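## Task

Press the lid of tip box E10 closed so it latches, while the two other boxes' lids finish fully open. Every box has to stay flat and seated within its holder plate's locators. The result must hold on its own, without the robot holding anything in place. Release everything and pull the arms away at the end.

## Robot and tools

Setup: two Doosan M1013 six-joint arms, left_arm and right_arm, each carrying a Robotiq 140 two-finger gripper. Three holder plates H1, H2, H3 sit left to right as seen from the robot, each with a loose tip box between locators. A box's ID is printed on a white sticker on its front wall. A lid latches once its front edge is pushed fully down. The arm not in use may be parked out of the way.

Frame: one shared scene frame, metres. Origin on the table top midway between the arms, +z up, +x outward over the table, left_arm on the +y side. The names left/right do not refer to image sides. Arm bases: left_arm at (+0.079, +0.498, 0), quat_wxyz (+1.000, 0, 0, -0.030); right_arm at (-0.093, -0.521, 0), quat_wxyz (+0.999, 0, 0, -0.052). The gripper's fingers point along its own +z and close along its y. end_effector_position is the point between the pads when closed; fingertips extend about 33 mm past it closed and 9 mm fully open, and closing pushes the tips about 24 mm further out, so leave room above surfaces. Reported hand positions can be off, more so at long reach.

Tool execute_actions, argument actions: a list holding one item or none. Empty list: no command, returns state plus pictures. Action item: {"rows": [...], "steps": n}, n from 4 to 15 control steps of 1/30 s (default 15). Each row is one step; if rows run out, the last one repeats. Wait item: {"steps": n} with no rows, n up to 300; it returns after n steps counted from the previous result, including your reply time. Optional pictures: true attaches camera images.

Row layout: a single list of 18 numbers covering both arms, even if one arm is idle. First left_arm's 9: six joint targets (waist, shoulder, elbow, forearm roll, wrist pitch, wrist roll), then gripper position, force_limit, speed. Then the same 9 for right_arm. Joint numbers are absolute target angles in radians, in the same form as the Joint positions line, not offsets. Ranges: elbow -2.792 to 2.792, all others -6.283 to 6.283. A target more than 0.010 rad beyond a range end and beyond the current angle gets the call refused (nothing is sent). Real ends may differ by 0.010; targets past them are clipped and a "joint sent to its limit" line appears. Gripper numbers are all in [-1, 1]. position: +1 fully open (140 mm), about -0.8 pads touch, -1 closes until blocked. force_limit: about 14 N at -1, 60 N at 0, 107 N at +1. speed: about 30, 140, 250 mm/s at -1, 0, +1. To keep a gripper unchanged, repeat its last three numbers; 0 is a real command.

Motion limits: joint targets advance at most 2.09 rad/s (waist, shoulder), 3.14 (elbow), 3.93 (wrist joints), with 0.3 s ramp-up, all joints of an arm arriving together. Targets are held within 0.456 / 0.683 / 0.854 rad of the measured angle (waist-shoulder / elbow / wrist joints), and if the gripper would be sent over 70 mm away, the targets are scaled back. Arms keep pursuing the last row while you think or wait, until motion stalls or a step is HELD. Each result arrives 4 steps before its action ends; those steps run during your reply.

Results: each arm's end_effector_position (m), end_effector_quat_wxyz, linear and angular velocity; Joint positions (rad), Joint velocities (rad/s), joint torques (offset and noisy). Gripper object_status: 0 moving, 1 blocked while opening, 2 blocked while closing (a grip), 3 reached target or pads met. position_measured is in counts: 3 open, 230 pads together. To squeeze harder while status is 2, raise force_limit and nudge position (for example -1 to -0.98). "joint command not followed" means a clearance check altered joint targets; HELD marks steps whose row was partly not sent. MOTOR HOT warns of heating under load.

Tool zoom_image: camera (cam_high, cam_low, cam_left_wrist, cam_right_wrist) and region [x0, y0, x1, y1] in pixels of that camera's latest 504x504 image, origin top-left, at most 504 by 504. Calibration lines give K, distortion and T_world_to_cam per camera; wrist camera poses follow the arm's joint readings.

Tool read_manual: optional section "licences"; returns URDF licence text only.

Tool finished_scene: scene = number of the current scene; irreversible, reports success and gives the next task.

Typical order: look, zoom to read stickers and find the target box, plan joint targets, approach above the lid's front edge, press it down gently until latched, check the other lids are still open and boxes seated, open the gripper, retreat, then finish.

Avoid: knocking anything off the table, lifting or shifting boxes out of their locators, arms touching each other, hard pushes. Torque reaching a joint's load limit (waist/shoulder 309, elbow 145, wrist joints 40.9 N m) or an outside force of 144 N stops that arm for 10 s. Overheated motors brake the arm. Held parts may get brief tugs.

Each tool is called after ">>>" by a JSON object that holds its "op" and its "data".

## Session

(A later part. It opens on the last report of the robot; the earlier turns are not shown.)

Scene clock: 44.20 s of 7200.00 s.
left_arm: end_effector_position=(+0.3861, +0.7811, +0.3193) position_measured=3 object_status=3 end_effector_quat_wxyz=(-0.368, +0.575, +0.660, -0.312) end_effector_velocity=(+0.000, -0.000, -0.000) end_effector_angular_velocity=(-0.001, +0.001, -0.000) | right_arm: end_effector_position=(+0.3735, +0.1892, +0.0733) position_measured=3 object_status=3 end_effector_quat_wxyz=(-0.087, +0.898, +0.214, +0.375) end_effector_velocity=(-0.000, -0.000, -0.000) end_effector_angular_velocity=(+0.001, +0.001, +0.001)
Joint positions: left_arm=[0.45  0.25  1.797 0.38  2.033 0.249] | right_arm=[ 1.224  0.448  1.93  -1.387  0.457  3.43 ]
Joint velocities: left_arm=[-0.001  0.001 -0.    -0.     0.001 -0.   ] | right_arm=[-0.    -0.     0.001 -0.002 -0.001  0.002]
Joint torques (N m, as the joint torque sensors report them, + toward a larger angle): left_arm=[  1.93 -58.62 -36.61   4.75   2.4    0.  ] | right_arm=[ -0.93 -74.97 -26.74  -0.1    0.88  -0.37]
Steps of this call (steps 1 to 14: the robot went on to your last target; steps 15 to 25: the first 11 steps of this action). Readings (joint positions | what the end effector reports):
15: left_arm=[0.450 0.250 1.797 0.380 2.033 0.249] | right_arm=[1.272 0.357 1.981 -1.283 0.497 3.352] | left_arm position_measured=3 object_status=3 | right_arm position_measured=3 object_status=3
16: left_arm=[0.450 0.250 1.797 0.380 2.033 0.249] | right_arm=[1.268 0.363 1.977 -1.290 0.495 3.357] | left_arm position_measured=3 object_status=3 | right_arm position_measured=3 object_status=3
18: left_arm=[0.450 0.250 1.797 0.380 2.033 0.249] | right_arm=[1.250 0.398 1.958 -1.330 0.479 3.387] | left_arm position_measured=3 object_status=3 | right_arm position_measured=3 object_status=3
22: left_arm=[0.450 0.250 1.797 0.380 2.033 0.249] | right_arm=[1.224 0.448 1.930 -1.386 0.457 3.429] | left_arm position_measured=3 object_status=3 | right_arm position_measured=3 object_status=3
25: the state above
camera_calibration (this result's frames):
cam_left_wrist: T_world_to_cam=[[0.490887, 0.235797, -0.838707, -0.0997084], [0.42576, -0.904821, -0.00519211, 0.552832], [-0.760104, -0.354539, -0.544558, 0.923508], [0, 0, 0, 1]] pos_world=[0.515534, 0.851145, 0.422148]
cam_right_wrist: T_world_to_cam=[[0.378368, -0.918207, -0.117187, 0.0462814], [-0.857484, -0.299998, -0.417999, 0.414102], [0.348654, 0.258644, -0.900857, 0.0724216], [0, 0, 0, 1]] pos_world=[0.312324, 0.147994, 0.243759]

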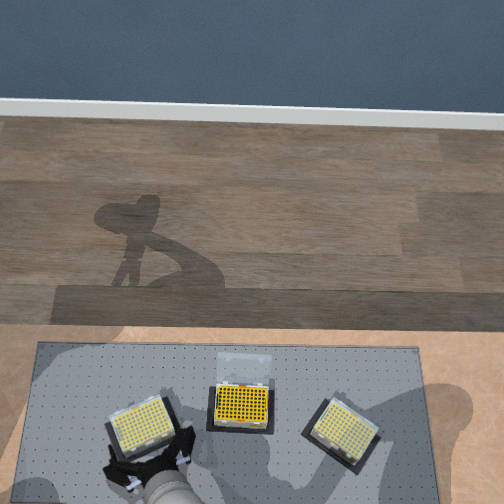

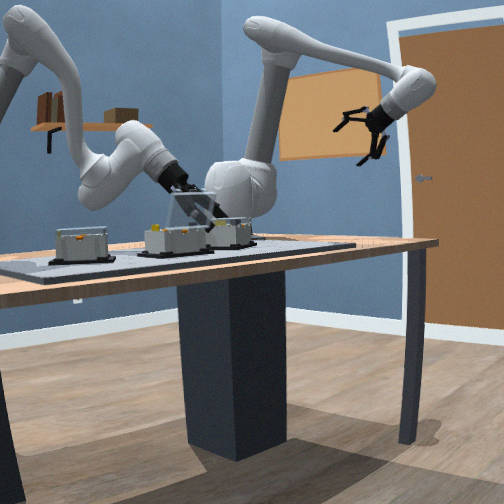

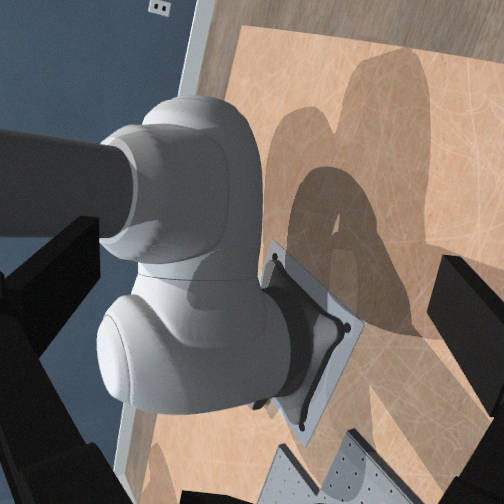

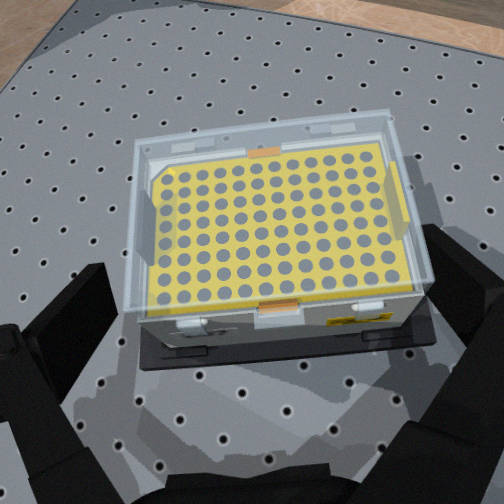

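>>> {"op": "execute_actions", "data": {"actions": [{"rows":[[0.45,0.25,1.797,0.38,2.033,0.249,1,0,0,1.193,0.494,1.906,-1.44,0.437,3.47,1,1,0]],"steps":15}], "pictures": true}}

Scene clock: 44.73 s of 7200.00 s.
left_arm: end_effector_position=(+0.3861, +0.7811, +0.3193) position_measured=3 object_status=3 end_effector_quat_wxyz=(-0.368, +0.575, +0.660, -0.312) end_effector_velocity=(-0.000, -0.000, -0.001) end_effector_angular_velocity=(-0.001, +0.002, -0.000) | right_arm: end_effector_position=(+0.4000, +0.1939, +0.0517) position_measured=3 object_status=3 end_effector_quat_wxyz=(-0.086, +0.899, +0.211, +0.374) end_effector_velocity=(+0.001, -0.000, -0.000) end_effector_angular_velocity=(+0.000, -0.000, -0.001)
Joint positions: left_arm=[0.45  0.25  1.797 0.38  2.033 0.249] | right_arm=[ 1.193  0.494  1.906 -1.44   0.437  3.47 ]
Joint velocities: left_arm=[-0.     0.002  0.001  0.    -0.001 -0.   ] | right_arm=[-0.     0.001 -0.    -0.001  0.     0.001]
Joint torques (N m, as the joint torque sensors report them, + toward a larger angle): left_arm=[  3.8  -56.54 -37.26   4.87   2.8   -0.02] | right_arm=[ -1.08 -78.44 -25.82  -0.62   1.04  -0.46]
Steps of this call (steps 1 to 4: the last 4 steps of your previous action; step 5: the robot went on to your last target; steps 6 to 16: the first 11 steps of this action). Readings (joint positions | what the end effector reports):
6: left_arm=[0.450 0.250 1.797 0.380 2.033 0.249] | right_arm=[1.224 0.449 1.930 -1.388 0.457 3.431] | left_arm position_measured=3 object_status=3 | right_arm position_measured=3 object_status=3
7: left_arm=[0.450 0.250 1.797 0.380 2.033 0.249] | right_arm=[1.220 0.454 1.926 -1.395 0.454 3.436] | left_arm position_measured=3 object_status=3 | right_arm position_measured=3 object_status=3
9: left_arm=[0.450 0.250 1.797 0.380 2.033 0.249] | right_arm=[1.201 0.482 1.912 -1.426 0.442 3.459] | left_arm position_measured=3 object_status=3 | right_arm position_measured=3 object_status=3
13: left_arm=[0.450 0.250 1.797 0.380 2.033 0.249] | right_arm=[1.193 0.494 1.906 -1.440 0.437 3.470] | left_arm position_measured=3 object_status=3 | right_arm position_measured=3 object_status=3
16: the state above
camera_calibration (this result's frames):
cam_left_wrist: T_world_to_cam=[[0.490887, 0.235797, -0.838707, -0.0997086], [0.425759, -0.904822, -0.00519206, 0.552832], [-0.760104, -0.354539, -0.544558, 0.923508], [0, 0, 0, 1]] pos_world=[0.515534, 0.851145, 0.422148]
cam_right_wrist: T_world_to_cam=[[0.371999, -0.920855, -0.116807, 0.0411402], [-0.860095, -0.294628, -0.416451, 0.429118], [0.349076, 0.255384, -0.901623, 0.0429834], [0, 0, 0, 1]] pos_world=[0.338774, 0.153337, 0.222267]

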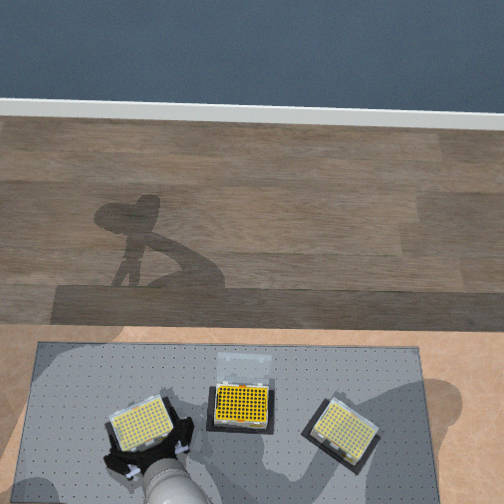

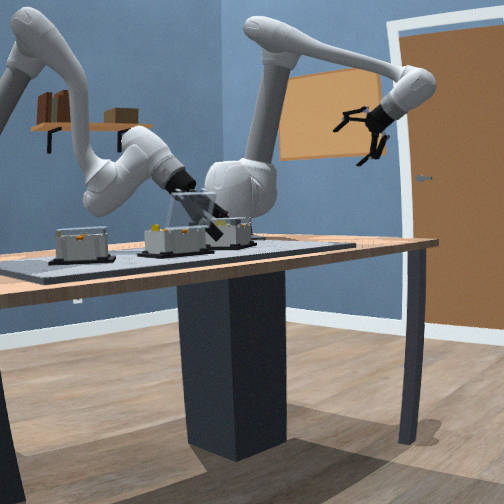

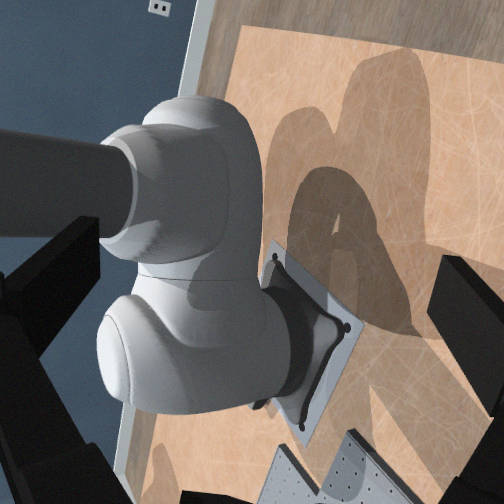

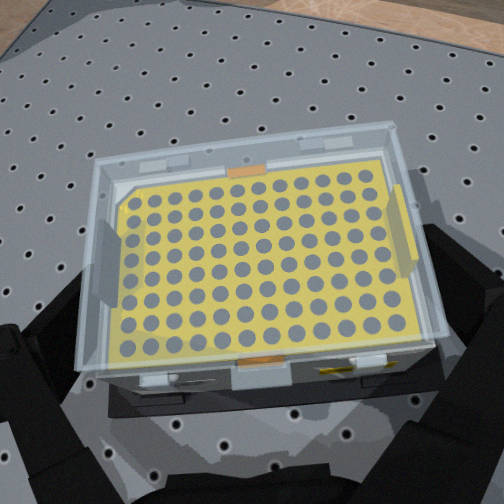

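>>> {"op": "execute_actions", "data": {"actions": [{"rows":[[0.45,0.25,1.797,0.38,2.033,0.249,1,0,0,1.171,0.541,1.878,-1.491,0.418,3.509,1,0,0]],"steps":15}], "pictures": true}}

Scene clock: 55.27 s of 7200.00 s.
left_arm: end_effector_position=(+0.3861, +0.7811, +0.3193) position_measured=3 object_status=3 end_effector_quat_wxyz=(-0.368, +0.575, +0.660, -0.312) end_effector_velocity=(+0.001, +0.000, -0.000) end_effector_angular_velocity=(-0.000, -0.002, -0.001) | right_arm: end_effector_position=(+0.4140, +0.2012, +0.0393) position_measured=3 object_status=3 end_effector_quat_wxyz=(-0.087, +0.899, +0.211, +0.374) end_effector_velocity=(+0.000, +0.000, +0.000) end_effector_angular_velocity=(+0.001, -0.000, -0.000)
Joint positions: left_arm=[0.45  0.25  1.797 0.38  2.033 0.249] | right_arm=[ 1.179  0.523  1.887 -1.476  0.424  3.497]
Joint velocities: left_arm=[-0.    -0.    -0.001  0.    -0.001  0.001] | right_arm=[ 0.     0.    -0.001  0.     0.     0.   ]
Joint torques (N m, as the joint torque sensors report them, + toward a larger angle): left_arm=[  3.7  -57.22 -36.93   4.86   2.92   0.49] | right_arm=[ -6.43 -66.15 -29.92  -1.39  -0.12  -0.55]
FORCE FAULT: contact force on the right arm reached its limit, and that arm stopped for 10 seconds. The contact can be on any part of that arm, not only on its tool. That arm's remaining commands of this call were not run. That arm holds still and accepts commands again. Move the arm away from the contact; if what it grips holds it there, let go first. Pushing or pulling that hard again can fault the arm again.
Kept back: nothing.
The stop of the right arm began at step 16 of this call (marked STOPPED below). From that step on that arm followed nothing that you had sent. 11 of its steps, steps kept back included, did not run and will not run. The other arm was sent all steps of this action in this call, none kept back. Nothing is kept back now, and the robot has no last target.
Steps of this call (steps 1 to 4: the last 4 steps of your previous action; steps 5 to 11: the robot went on to your last target; steps 12 to 22: the first 11 steps of this action; steps 23 to 26: the last 4 steps of this action, not kept back; steps 27 to 316: the stop continued). Readings (joint positions | what the end effector reports):
12: left_arm=[0.450 0.250 1.797 0.380 2.033 0.249] | right_arm=[1.193 0.495 1.906 -1.441 0.437 3.471] | left_arm position_measured=3 object_status=3 | right_arm position_measured=3 object_status=3
13: left_arm=[0.450 0.250 1.797 0.380 2.033 0.249] | right_arm=[1.190 0.501 1.902 -1.448 0.434 3.476] | left_arm position_measured=3 object_status=3 | right_arm position_measured=3 object_status=3
15: left_arm=[0.450 0.250 1.797 0.380 2.033 0.249] | right_arm=[1.178 0.527 1.887 -1.476 0.424 3.497] | left_arm position_measured=3 object_status=3 | right_arm position_measured=3 object_status=3
16: left_arm=[0.450 0.250 1.797 0.380 2.033 0.249] | right_arm=[1.178 0.525 1.886 -1.476 0.424 3.497] | left_arm position_measured=3 object_status=3 | right_arm position_measured=3 object_status=3 STOPPED (the right arm)
19: left_arm=[0.450 0.250 1.797 0.380 2.033 0.249] | right_arm=[1.179 0.524 1.887 -1.476 0.424 3.497] | left_arm position_measured=3 object_status=3 | right_arm position_measured=3 object_status=3
316: the state above
camera_calibration (this result's frames):
cam_left_wrist: T_world_to_cam=[[0.490887, 0.235797, -0.838707, -0.0997084], [0.42576, -0.904821, -0.00519185, 0.552832], [-0.760104, -0.354539, -0.544558, 0.923508], [0, 0, 0, 1]] pos_world=[0.515534, 0.851145, 0.422148]
cam_right_wrist: T_world_to_cam=[[0.374221, -0.919651, -0.119167, 0.0401183], [-0.859321, -0.29559, -0.417366, 0.438087], [0.348607, 0.25859, -0.900891, 0.0245869], [0, 0, 0, 1]] pos_world=[0.352873, 0.160031, 0.209774]

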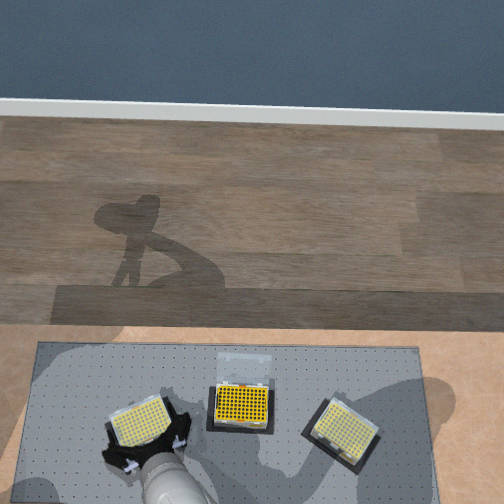

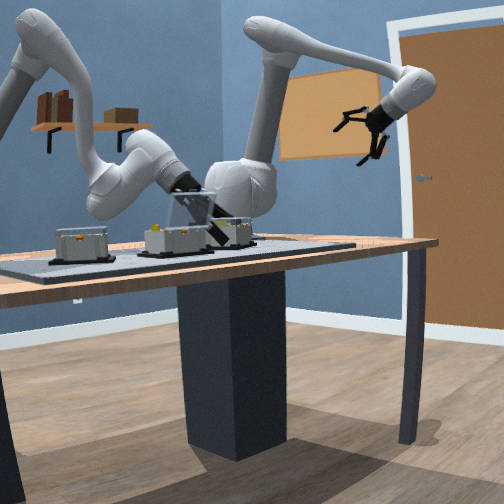

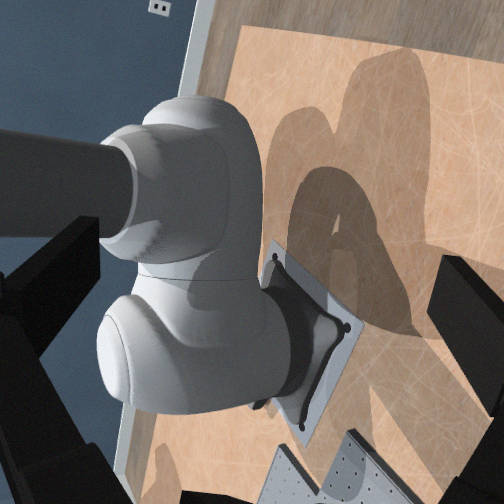

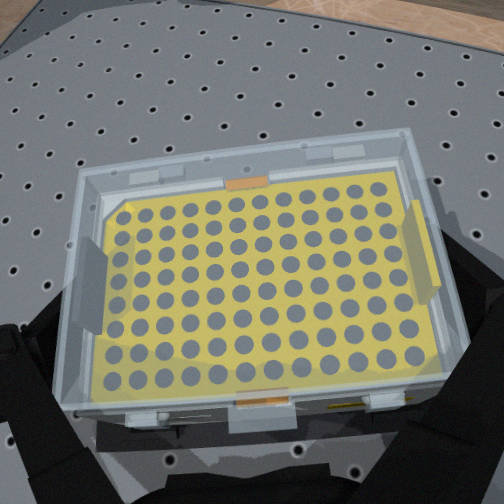

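>>> {"op": "execute_actions", "data": {"actions": [{"rows":[[0.45,0.25,1.797,0.38,2.033,0.249,1,0,0,1.186,0.508,1.897,-1.458,0.431,3.485,1,0,0],[0.45,0.25,1.797,0.38,2.033,0.249,1,0,0,1.186,0.508,1.897,-1.458,0.431,3.485,1,0,0],[0.45,0.25,1.797,0.38,2.033,0.249,1,0,0,1.186,0.508,1.897,-1.458,0.431,3.485,1,0,0],[0.45,0.25,1.797,0.38,2.033,0.249,1,0,0,1.186,0.508,1.897,-1.458,0.431,3.485,1,0,0],[0.45,0.25,1.797,0.38,2.033,0.249,1,0,0,1.186,0.508,1.897,-1.458,0.431,3.485,1,0,0],[0.45,0.25,1.797,0.38,2.033,0.249,1,0,0,1.186,0.508,1.897,-1.458,0.431,3.485,1,0,0],[0.45,0.25,1.797,0.38,2.033,0.249,1,0,0,1.186,0.508,1.897,-1.458,0.431,3.485,-1,0,-1]],"steps":15}]}}

>>> {"op": "execute_actions", "data": {"actions": [{"steps":30}], "pictures": true}}

Scene clock: 55.90 s of 7200.00 s.
left_arm: end_effector_position=(+0.3861, +0.7811, +0.3193) position_measured=3 object_status=3 end_effector_quat_wxyz=(-0.368, +0.575, +0.660, -0.312) end_effector_velocity=(-0.000, -0.000, +0.000) end_effector_angular_velocity=(+0.001, -0.001, -0.001) | right_arm: end_effector_position=(+0.4071, +0.1972, +0.0458) position_measured=9 object_status=0 end_effector_quat_wxyz=(-0.086, +0.899, +0.210, +0.374) end_effector_velocity=(-0.000, -0.000, +0.000) end_effector_angular_velocity=(-0.001, -0.000, +0.001)
Joint positions: left_arm=[0.45  0.25  1.797 0.38  2.033 0.249] | right_arm=[ 1.186  0.508  1.897 -1.458  0.431  3.485]
Joint velocities: left_arm=[-0.    -0.002  0.001  0.    -0.     0.   ] | right_arm=[ 0.    -0.001  0.001  0.     0.    -0.002]
Joint torques (N m, as the joint torque sensors report them, + toward a larger angle): left_arm=[  3.1  -59.19 -37.74   4.62   2.35   0.45] | right_arm=[ -0.9  -79.06 -25.54  -0.46   0.97  -0.35]
Steps of this call (steps 1 to 8: nothing new was sent; steps 9 to 19: the first 11 steps of this action). Readings (joint positions | what the end effector reports):
9: left_arm=[0.450 0.250 1.797 0.380 2.033 0.249] | right_arm=[1.179 0.522 1.887 -1.475 0.424 3.496] | left_arm position_measured=3 object_status=3 | right_arm position_measured=3 object_status=3
10: left_arm=[0.450 0.250 1.797 0.380 2.033 0.249] | right_arm=[1.181 0.518 1.891 -1.469 0.426 3.492] | left_arm position_measured=3 object_status=3 | right_arm position_measured=3 object_status=3
12: left_arm=[0.450 0.250 1.797 0.380 2.033 0.249] | right_arm=[1.185 0.509 1.896 -1.460 0.430 3.486] | left_arm position_measured=3 object_status=3 | right_arm position_measured=3 object_status=3
16: left_arm=[0.450 0.250 1.797 0.380 2.033 0.249] | right_arm=[1.186 0.508 1.897 -1.458 0.431 3.485] | left_arm position_measured=3 object_status=3 | right_arm position_measured=4 object_status=0
19: the state above

Scene clock: 56.90 s of 7200.00 s.
left_arm: end_effector_position=(+0.3861, +0.7811, +0.3193) position_measured=3 object_status=3 end_effector_quat_wxyz=(-0.368, +0.575, +0.660, -0.312) end_effector_velocity=(-0.001, -0.000, +0.000) end_effector_angular_velocity=(-0.001, +0.002, +0.001) | right_arm: end_effector_position=(+0.4069, +0.1973, +0.0459) position_measured=41 object_status=2 end_effector_quat_wxyz=(-0.086, +0.899, +0.210, +0.374) end_effector_velocity=(+0.000, +0.000, -0.001) end_effector_angular_velocity=(+0.001, +0.001, -0.001)
Joint positions: left_arm=[0.45  0.25  1.797 0.38  2.033 0.249] | right_arm=[ 1.186  0.508  1.897 -1.458  0.431  3.485]
Joint velocities: left_arm=[ 0.     0.     0.001 -0.     0.001  0.   ] | right_arm=[-0.001  0.001 -0.     0.    -0.001  0.001]
Joint torques (N m, as the joint torque sensors report them, + toward a larger angle): left_arm=[  2.06 -58.18 -37.24   4.74   2.48   0.42] | right_arm=[-45.2  -19.99 -40.48  -3.18   1.79  -0.05]
Kept back: nothing.
Steps of this call (steps 1 to 4: the last 4 steps of your previous action; steps 5 to 15: the robot went on to your last target; steps 16 to 30: nothing new was sent). Readings (joint positions | what the end effector reports):
1: left_arm=[0.450 0.250 1.797 0.380 2.033 0.249] | right_arm=[1.186 0.508 1.897 -1.458 0.431 3.485] | left_arm position_measured=3 object_status=3 | right_arm position_measured=11 object_status=0
2: left_arm=[0.450 0.250 1.797 0.380 2.033 0.249] | right_arm=[1.186 0.508 1.897 -1.458 0.431 3.485] | left_arm position_measured=3 object_status=3 | right_arm position_measured=12 object_status=0
4: left_arm=[0.450 0.250 1.797 0.380 2.033 0.249] | right_arm=[1.186 0.508 1.897 -1.458 0.431 3.485] | left_arm position_measured=3 object_status=3 | right_arm position_measured=16 object_status=0
8: left_arm=[0.450 0.250 1.797 0.380 2.033 0.249] | right_arm=[1.186 0.508 1.897 -1.458 0.431 3.485] | left_arm position_measured=3 object_status=3 | right_arm position_measured=22 object_status=0
30: the state above
All arms were judged still, so your last target was given up. Only a new action makes them travel on or press farther. Fingers that are still opening or closing keep moving.
camera_calibration (this result's frames):
cam_left_wrist: T_world_to_cam=[[0.490887, 0.235797, -0.838707, -0.0997086], [0.42576, -0.904821, -0.00519188, 0.552832], [-0.760104, -0.354539, -0.544558, 0.923508], [0, 0, 0, 1]] pos_world=[0.515534, 0.851145, 0.422148]
cam_right_wrist: T_world_to_cam=[[0.371696, -0.920728, -0.11875, 0.0411869], [-0.860135, -0.293425, -0.417216, 0.433447], [0.349298, 0.257219, -0.901016, 0.0340244], [0, 0, 0, 1]] pos_world=[0.34563, 0.156354, 0.216388]

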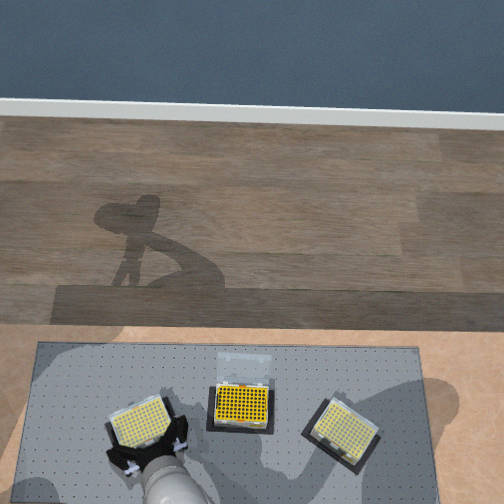

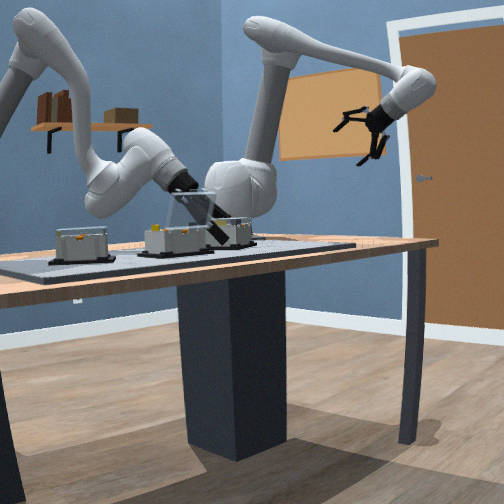

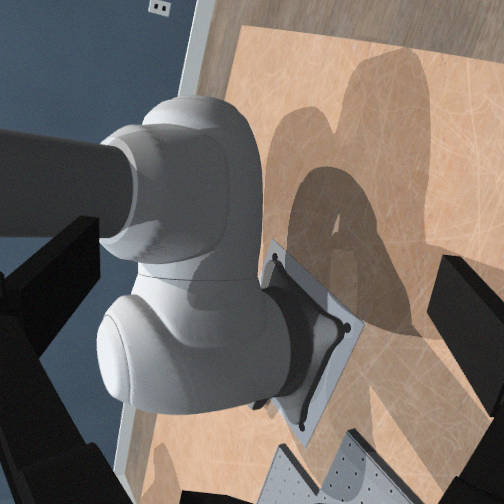

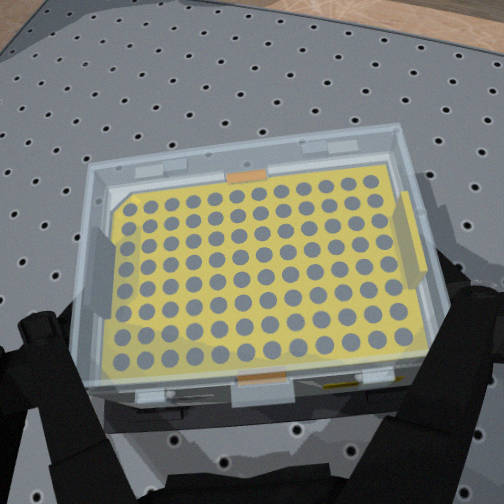

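>>> {"op": "execute_actions", "data": {"actions": [{"rows":[[0.45,0.25,1.797,0.38,2.033,0.249,1,0,0,1.19,0.503,1.899,-1.456,0.433,3.483,-0.98,0,-1]],"steps":15}]}}

>>> {"op": "execute_actions", "data": {"actions": [{"steps":20}], "pictures": true}}

Scene clock: 67.13 s of 7200.00 s.
left_arm: end_effector_position=(+0.3861, +0.7811, +0.3193) position_measured=3 object_status=3 end_effector_quat_wxyz=(-0.368, +0.575, +0.660, -0.312) end_effector_velocity=(+0.000, +0.000, -0.000) end_effector_angular_velocity=(+0.000, -0.001, -0.001) | right_arm: end_effector_position=(+0.4058, +0.1974, +0.0470) position_measured=43 object_status=2 end_effector_quat_wxyz=(-0.087, +0.899, +0.211, +0.375) end_effector_velocity=(-0.000, +0.000, -0.000) end_effector_angular_velocity=(+0.001, +0.001, -0.000)
Joint positions: left_arm=[0.45  0.25  1.797 0.38  2.033 0.249] | right_arm=[ 1.187  0.506  1.898 -1.458  0.431  3.485]
Joint velocities: left_arm=[-0.001  0.    -0.     0.    -0.001  0.001] | right_arm=[-0.     0.    -0.    -0.    -0.001  0.001]
Joint torques (N m, as the joint torque sensors report them, + toward a larger angle): left_arm=[  2.3  -58.33 -36.89   4.66   2.18   0.14] | right_arm=[ -8.75 -64.9  -31.71  -2.85  -0.45  -1.57]
FORCE FAULT: contact force on the right arm reached its limit, and that arm stopped for 10 seconds. The contact can be on any part of that arm, not only on its tool. That arm's remaining commands of this call were not run. That arm holds still and accepts commands again. Move the arm away from the contact; if what it grips holds it there, let go first. Pushing or pulling that hard again can fault the arm again.
Kept back: nothing.
The stop of the right arm began at step 7 of this call (marked STOPPED below). From that step on that arm followed nothing that you had sent. 15 of its steps, steps kept back included, did not run and will not run. The other arm was sent all steps of this action in this call, none kept back. Nothing is kept back now, and the robot has no last target.
Steps of this call (steps 1 to 7: nothing new was sent; steps 8 to 18: the first 11 steps of this action; steps 19 to 22: the last 4 steps of this action, not kept back; steps 23 to 307: the stop continued). Readings (joint positions | what the end effector reports):
1: left_arm=[0.450 0.250 1.797 0.380 2.033 0.249] | right_arm=[1.186 0.508 1.897 -1.458 0.431 3.485] | left_arm position_measured=3 object_status=3 | right_arm position_measured=41 object_status=2
2: left_arm=[0.450 0.250 1.797 0.380 2.033 0.249] | right_arm=[1.186 0.508 1.897 -1.458 0.431 3.485] | left_arm position_measured=3 object_status=3 | right_arm position_measured=41 object_status=2
4: left_arm=[0.450 0.250 1.797 0.380 2.033 0.249] | right_arm=[1.186 0.508 1.897 -1.458 0.431 3.485] | left_arm position_measured=3 object_status=3 | right_arm position_measured=41 object_status=2
7: left_arm=[0.450 0.250 1.797 0.380 2.033 0.249] | right_arm=[1.187 0.507 1.897 -1.458 0.431 3.485] | left_arm position_measured=3 object_status=3 | right_arm position_measured=41 object_status=2 STOPPED (the right arm)
8: left_arm=[0.450 0.250 1.797 0.380 2.033 0.249] | right_arm=[1.187 0.507 1.898 -1.458 0.431 3.485] | left_arm position_measured=3 object_status=3 | right_arm position_measured=42 object_status=2
307: the state above

Scene clock: 67.17 s of 7200.00 s.
left_arm: end_effector_position=(+0.3861, +0.7811, +0.3193) position_measured=3 object_status=3 end_effector_quat_wxyz=(-0.368, +0.575, +0.660, -0.312) end_effector_velocity=(+0.000, -0.001, +0.000) end_effector_angular_velocity=(-0.001, -0.000, -0.001) | right_arm: end_effector_position=(+0.4058, +0.1974, +0.0470) position_measured=43 object_status=2 end_effector_quat_wxyz=(-0.087, +0.899, +0.211, +0.375) end_effector_velocity=(+0.000, -0.000, +0.000) end_effector_angular_velocity=(-0.000, -0.000, -0.001)
Joint positions: left_arm=[0.45  0.25  1.797 0.38  2.033 0.249] | right_arm=[ 1.187  0.506  1.898 -1.458  0.431  3.485]
Joint velocities: left_arm=[-0.002 -0.    -0.    -0.     0.     0.   ] | right_arm=[-0.     0.    -0.    -0.     0.001  0.   ]
Joint torques (N m, as the joint torque sensors report them, + toward a larger angle): left_arm=[  4.46 -56.57 -37.86   4.59   2.41   0.13] | right_arm=[ -9.01 -65.47 -31.07  -2.81  -0.44  -1.5 ]
Kept back: nothing.
A stop began in an earlier call of the same reply, so what this call sent did not run. Send another action.
Steps of this call (step 1: nothing new was sent). Readings (joint positions | what the end effector reports):
1: the state above
camera_calibration (this result's frames):
cam_left_wrist: T_world_to_cam=[[0.490887, 0.235797, -0.838707, -0.0997084], [0.42576, -0.904821, -0.00519196, 0.552832], [-0.760104, -0.354539, -0.544558, 0.923508], [0, 0, 0, 1]] pos_world=[0.515534, 0.851145, 0.422148]
cam_right_wrist: T_world_to_cam=[[0.372866, -0.920179, -0.119341, 0.0412547], [-0.85963, -0.294152, -0.417745, 0.43296], [0.349296, 0.258352, -0.900692, 0.0351129], [0, 0, 0, 1]] pos_world=[0.344538, 0.156246, 0.217416]

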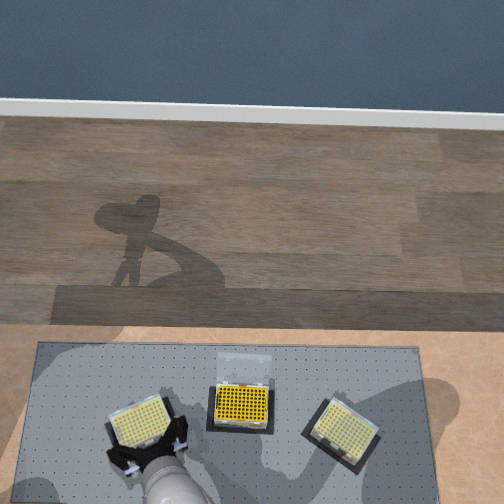

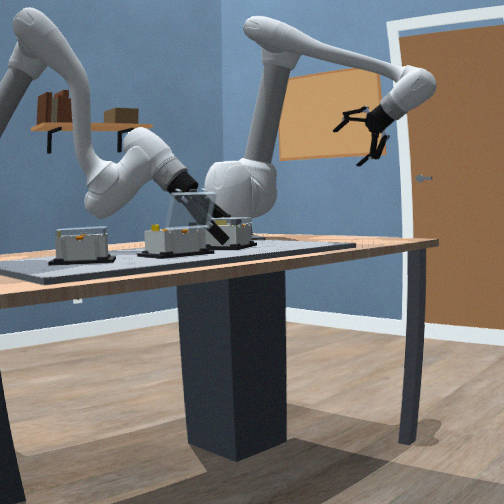

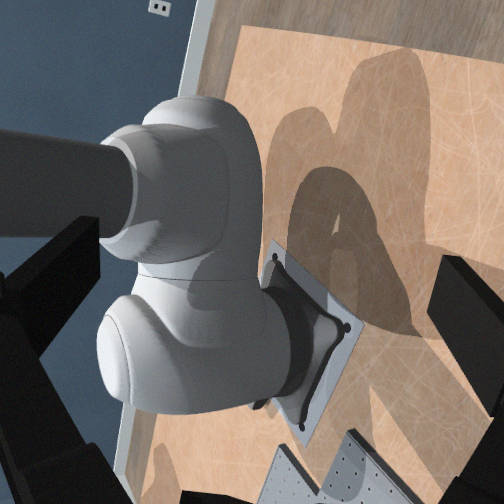

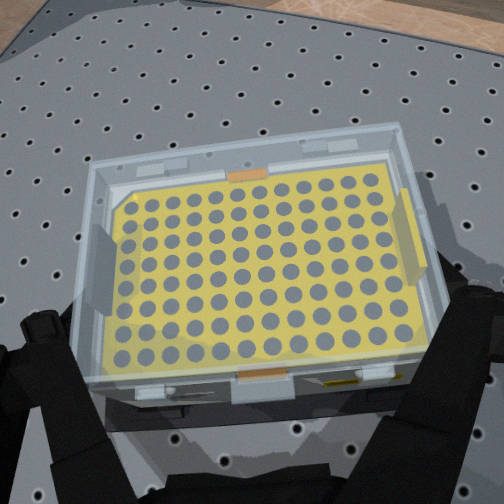

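>>> {"op": "execute_actions", "data": {"actions": [{"rows":[[0.45,0.25,1.797,0.38,2.033,0.249,1,0,0,1.187,0.506,1.898,-1.458,0.431,3.485,1,0,1],[0.45,0.25,1.797,0.38,2.033,0.249,1,0,0,1.187,0.506,1.898,-1.458,0.431,3.485,1,0,1],[0.45,0.25,1.797,0.38,2.033,0.249,1,0,0,1.187,0.506,1.898,-1.458,0.431,3.485,1,0,1],[0.45,0.25,1.797,0.38,2.033,0.249,1,0,0,1.187,0.506,1.898,-1.458,0.431,3.485,1,0,1],[0.45,0.25,1.797,0.38,2.033,0.249,1,0,0,1.187,0.506,1.898,-1.458,0.431,3.485,1,0,1],[0.45,0.25,1.797,0.38,2.033,0.249,1,0,0,1.187,0.413,1.859,-1.177,0.46,3.17,1,0,1]],"steps":15}]}}

>>> {"op": "execute_actions", "data": {"actions": [{"rows":[[0.45,0.25,1.797,0.38,2.033,0.249,1,0,0,1.187,0.413,1.859,-1.177,0.46,3.17,1,0,1]],"steps":10}]}}

>>> {"op": "execute_actions", "data": {"actions": [{"rows":[[0.45,0.25,1.797,0.38,2.033,0.249,1,0,0,1.342,0.48,2.152,-2.18,0.925,4.32,1,0,1]],"steps":15}]}}

>>> {"op": "execute_actions", "data": {"actions": [{"rows":[[0.45,0.25,1.797,0.38,2.033,0.249,1,0,0,1.342,0.536,2.152,-2.18,0.925,4.32,1,0,1]],"steps":15}]}}

>>> {"op": "execute_actions", "data": {"actions": [{"steps":15}], "pictures": true}}

Scene clock: 68.87 s of 7200.00 s.
left_arm: end_effector_position=(+0.3861, +0.7811, +0.3193) position_measured=3 object_status=3 end_effector_quat_wxyz=(-0.368, +0.575, +0.660, -0.312) end_effector_velocity=(+0.001, +0.000, -0.001) end_effector_angular_velocity=(-0.001, -0.001, -0.000) | right_arm: end_effector_position=(+0.4066, +0.1976, +0.0961) position_measured=3 object_status=0 end_effector_quat_wxyz=(-0.086, +0.899, +0.211, +0.375) end_effector_velocity=(-0.015, +0.008, +0.420) end_effector_angular_velocity=(-0.000, +0.029, +0.056)
Joint positions: left_arm=[0.45  0.25  1.797 0.38  2.033 0.249] | right_arm=[ 1.187  0.448  1.874 -1.284  0.449  3.291]
Joint velocities: left_arm=[-0.     0.001 -0.001 -0.001 -0.001  0.   ] | right_arm=[ 0.    -0.497 -0.221  1.472  0.151 -1.655]
Joint torques (N m, as the joint torque sensors report them, + toward a larger angle): left_arm=[  0.92 -60.04 -37.35   4.69   2.22   0.24] | right_arm=[ -3.47 -66.9  -22.97  -0.2    0.33  -0.24]
Steps of this call (steps 1 to 40: nothing new was sent; steps 41 to 51: the first 11 steps of this action). Readings (joint positions | what the end effector reports):
41: left_arm=[0.450 0.250 1.797 0.380 2.033 0.249] | right_arm=[1.187 0.506 1.898 -1.458 0.431 3.485] | left_arm position_measured=3 object_status=3 | right_arm position_measured=43 object_status=0
42: left_arm=[0.450 0.250 1.797 0.380 2.033 0.249] | right_arm=[1.187 0.506 1.898 -1.458 0.431 3.485] | left_arm position_measured=3 object_status=3 | right_arm position_measured=42 object_status=0
44: left_arm=[0.450 0.250 1.797 0.380 2.033 0.249] | right_arm=[1.187 0.506 1.898 -1.458 0.431 3.485] | left_arm position_measured=3 object_status=3 | right_arm position_measured=15 object_status=0
48: left_arm=[0.450 0.250 1.797 0.380 2.033 0.249] | right_arm=[1.187 0.494 1.893 -1.423 0.434 3.446] | left_arm position_measured=3 object_status=3 | right_arm position_measured=3 object_status=0
51: the state above

Scene clock: 69.20 s of 7200.00 s.
left_arm: end_effector_position=(+0.3861, +0.7811, +0.3193) position_measured=3 object_status=3 end_effector_quat_wxyz=(-0.368, +0.575, +0.660, -0.312) end_effector_velocity=(+0.000, -0.000, +0.000) end_effector_angular_velocity=(+0.000, -0.000, -0.001) | right_arm: end_effector_position=(+0.4041, +0.1973, +0.1242) position_measured=3 object_status=3 end_effector_quat_wxyz=(-0.087, +0.899, +0.214, +0.372) end_effector_velocity=(-0.000, +0.000, +0.000) end_effector_angular_velocity=(+0.001, +0.000, +0.000)
Joint positions: left_arm=[0.45  0.25  1.797 0.38  2.033 0.249] | right_arm=[ 1.187  0.413  1.859 -1.177  0.46   3.17 ]
Joint velocities: left_arm=[-0.001 -0.     0.     0.001 -0.     0.   ] | right_arm=[-0.    -0.    -0.     0.001 -0.001 -0.   ]
Joint torques (N m, as the joint torque sensors report them, + toward a larger angle): left_arm=[  3.27 -56.65 -36.87   4.88   2.79   0.43] | right_arm=[ -0.39 -71.16 -28.76   0.42   0.38  -0.34]
Steps of this call (steps 1 to 4: the last 4 steps of your previous action; steps 5 to 10: the first 6 steps of this action). Readings (joint positions | what the end effector reports):
5: left_arm=[0.450 0.250 1.797 0.380 2.033 0.249] | right_arm=[1.187 0.413 1.859 -1.178 0.460 3.170] | left_arm position_measured=3 object_status=3 | right_arm position_measured=3 object_status=3
6: left_arm=[0.450 0.250 1.797 0.380 2.033 0.249] | right_arm=[1.187 0.413 1.859 -1.177 0.460 3.170] | left_arm position_measured=3 object_status=3 | right_arm position_measured=3 object_status=3
8: left_arm=[0.450 0.250 1.797 0.380 2.033 0.249] | right_arm=[1.187 0.413 1.859 -1.177 0.460 3.170] | left_arm position_measured=3 object_status=3 | right_arm position_measured=3 object_status=3
10: the state above

Scene clock: 79.57 s of 7200.00 s.
left_arm: end_effector_position=(+0.3861, +0.7811, +0.3193) position_measured=3 object_status=3 end_effector_quat_wxyz=(-0.368, +0.575, +0.660, -0.312) end_effector_velocity=(+0.000, +0.000, -0.000) end_effector_angular_velocity=(+0.001, -0.002, -0.002) | right_arm: end_effector_position=(+0.3999, +0.1710, +0.1114) position_measured=3 object_status=3 end_effector_quat_wxyz=(-0.047, +0.887, +0.211, +0.409) end_effector_velocity=(+0.000, +0.000, +0.000) end_effector_angular_velocity=(+0.000, -0.000, +0.000)
Joint positions: left_arm=[0.45  0.25  1.797 0.38  2.033 0.249] | right_arm=[ 1.221  0.423  1.912 -1.374  0.559  3.36 ]
Joint velocities: left_arm=[-0.001 -0.    -0.     0.    -0.001  0.   ] | right_arm=[-0.  0. -0. -0.  0. -0.]
Joint torques (N m, as the joint torque sensors report them, + toward a larger angle): left_arm=[  0.15 -57.65 -37.16   4.71   2.72   0.3 ] | right_arm=[ -2.28 -51.11 -18.65   0.9   -0.12  -1.23]
FORCE FAULT: contact force on the right arm reached its limit, and that arm stopped for 10 seconds. The contact can be on any part of that arm, not only on its tool. That arm's remaining commands of this call were not run. That arm holds still and accepts commands again. Move the arm away from the contact; if what it grips holds it there, let go first. Pushing or pulling that hard again can fault the arm again.
Kept back: nothing.
The stop of the right arm began at step 11 of this call (marked STOPPED below). From that step on that arm followed nothing that you had sent. 9 of its steps, steps kept back included, did not run and will not run. The other arm was sent all steps of this action in this call, none kept back. Nothing is kept back now, and the robot has no last target.
Steps of this call (steps 1 to 4: the last 4 steps of your previous action; steps 5 to 15: the first 11 steps of this action; steps 16 to 19: the last 4 steps of this action, not kept back; steps 20 to 311: the stop continued). Readings (joint positions | what the end effector reports):
5: left_arm=[0.450 0.250 1.797 0.380 2.033 0.249] | right_arm=[1.187 0.413 1.859 -1.178 0.461 3.170] | left_arm position_measured=3 object_status=3 | right_arm position_measured=3 object_status=3
6: left_arm=[0.450 0.250 1.797 0.380 2.033 0.249] | right_arm=[1.189 0.414 1.862 -1.188 0.467 3.180] | left_arm position_measured=3 object_status=3 | right_arm position_measured=3 object_status=3
8: left_arm=[0.450 0.250 1.797 0.380 2.033 0.249] | right_arm=[1.201 0.419 1.884 -1.251 0.503 3.243] | left_arm position_measured=3 object_status=3 | right_arm position_measured=3 object_status=3
11: left_arm=[0.450 0.250 1.797 0.380 2.033 0.249] | right_arm=[1.220 0.424 1.914 -1.374 0.559 3.360] | left_arm position_measured=3 object_status=3 | right_arm position_measured=3 object_status=3 STOPPED (the right arm)
12: left_arm=[0.450 0.250 1.797 0.380 2.033 0.249] | right_arm=[1.220 0.424 1.913 -1.374 0.559 3.360] | left_arm position_measured=3 object_status=3 | right_arm position_measured=3 object_status=3
311: the state above

Scene clock: 79.60 s of 7200.00 s.
left_arm: end_effector_position=(+0.3861, +0.7811, +0.3193) position_measured=3 object_status=3 end_effector_quat_wxyz=(-0.368, +0.575, +0.660, -0.312) end_effector_velocity=(-0.000, -0.000, +0.000) end_effector_angular_velocity=(+0.000, -0.001, -0.001) | right_arm: end_effector_position=(+0.3999, +0.1710, +0.1115) position_measured=3 object_status=3 end_effector_quat_wxyz=(-0.048, +0.887, +0.211, +0.409) end_effector_velocity=(+0.001, +0.001, +0.002) end_effector_angular_velocity=(+0.004, -0.001, -0.001)
Joint positions: left_arm=[0.45  0.25  1.797 0.38  2.033 0.249] | right_arm=[ 1.221  0.423  1.912 -1.374  0.559  3.36 ]
Joint velocities: left_arm=[-0.    -0.001  0.001  0.    -0.001  0.001] | right_arm=[-0.    -0.002 -0.001 -0.     0.     0.001]
Joint torques (N m, as the joint torque sensors report them, + toward a larger angle): left_arm=[  2.12 -56.45 -37.11   4.41   2.48   0.64] | right_arm=[ -2.09 -54.21 -17.95   0.65  -0.1   -1.2 ]
Kept back: nothing.
A stop began in an earlier call of the same reply, so what this call sent did not run. Send another action.
Steps of this call (step 1: nothing new was sent). Readings (joint positions | what the end effector reports):
1: the state above

Scene clock: 79.63 s of 7200.00 s.
left_arm: end_effector_position=(+0.3861, +0.7811, +0.3193) position_measured=3 object_status=3 end_effector_quat_wxyz=(-0.368, +0.575, +0.660, -0.312) end_effector_velocity=(-0.000, +0.000, -0.000) end_effector_angular_velocity=(+0.000, +0.003, +0.001) | right_arm: end_effector_position=(+0.3999, +0.1710, +0.1115) position_measured=3 object_status=3 end_effector_quat_wxyz=(-0.048, +0.887, +0.211, +0.409) end_effector_velocity=(+0.000, -0.000, -0.000) end_effector_angular_velocity=(+0.000, +0.000, -0.000)
Joint positions: left_arm=[0.45  0.25  1.797 0.38  2.033 0.249] | right_arm=[ 1.221  0.423  1.912 -1.374  0.559  3.36 ]
Joint velocities: left_arm=[ 0.001  0.001  0.     0.001  0.001 -0.   ] | right_arm=[-0.  0.  0. -0. -0.  0.]
Joint torques (N m, as the joint torque sensors report them, + toward a larger angle): left_arm=[  1.55 -56.78 -36.21   4.87   2.4    0.47] | right_arm=[ -2.24 -52.55 -19.02   0.77  -0.15  -1.19]
Kept back: nothing.
A stop began in an earlier call of the same reply, so what this call sent did not run. Send another action.
Steps of this call (step 1: nothing new was sent). Readings (joint positions | what the end effector reports):
1: the state above
camera_calibration (this result's frames):
cam_left_wrist: T_world_to_cam=[[0.490887, 0.235797, -0.838707, -0.0997085], [0.42576, -0.904821, -0.00519214, 0.552832], [-0.760104, -0.354539, -0.544558, 0.923508], [0, 0, 0, 1]] pos_world=[0.515534, 0.851145, 0.422148]
cam_right_wrist: T_world_to_cam=[[0.352235, -0.935193, -0.0366605, 0.0284973], [-0.829212, -0.293675, -0.475566, 0.441274], [0.43398, 0.19791, -0.878916, 0.0761168], [0, 0, 0, 1]] pos_world=[0.322839, 0.141177, 0.2778]

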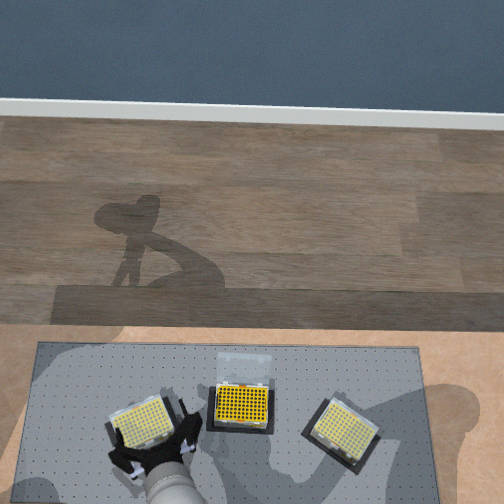

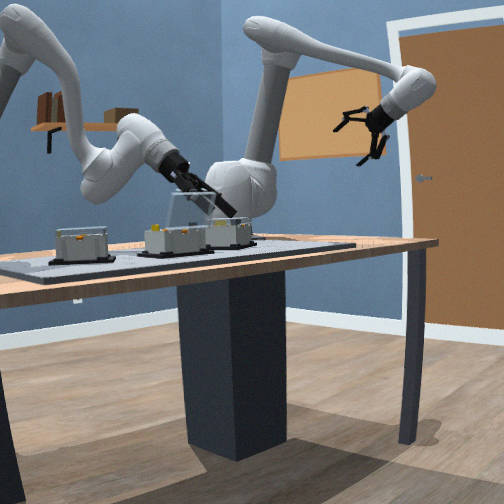

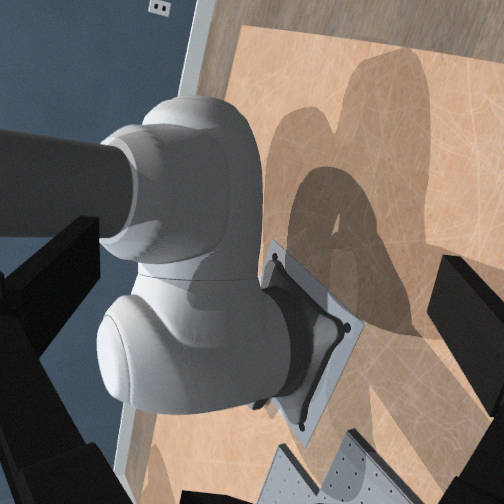

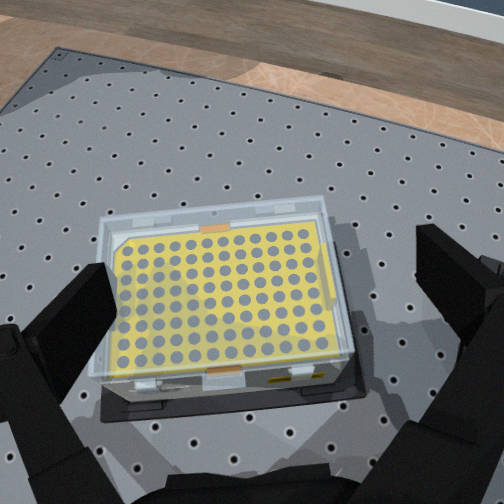

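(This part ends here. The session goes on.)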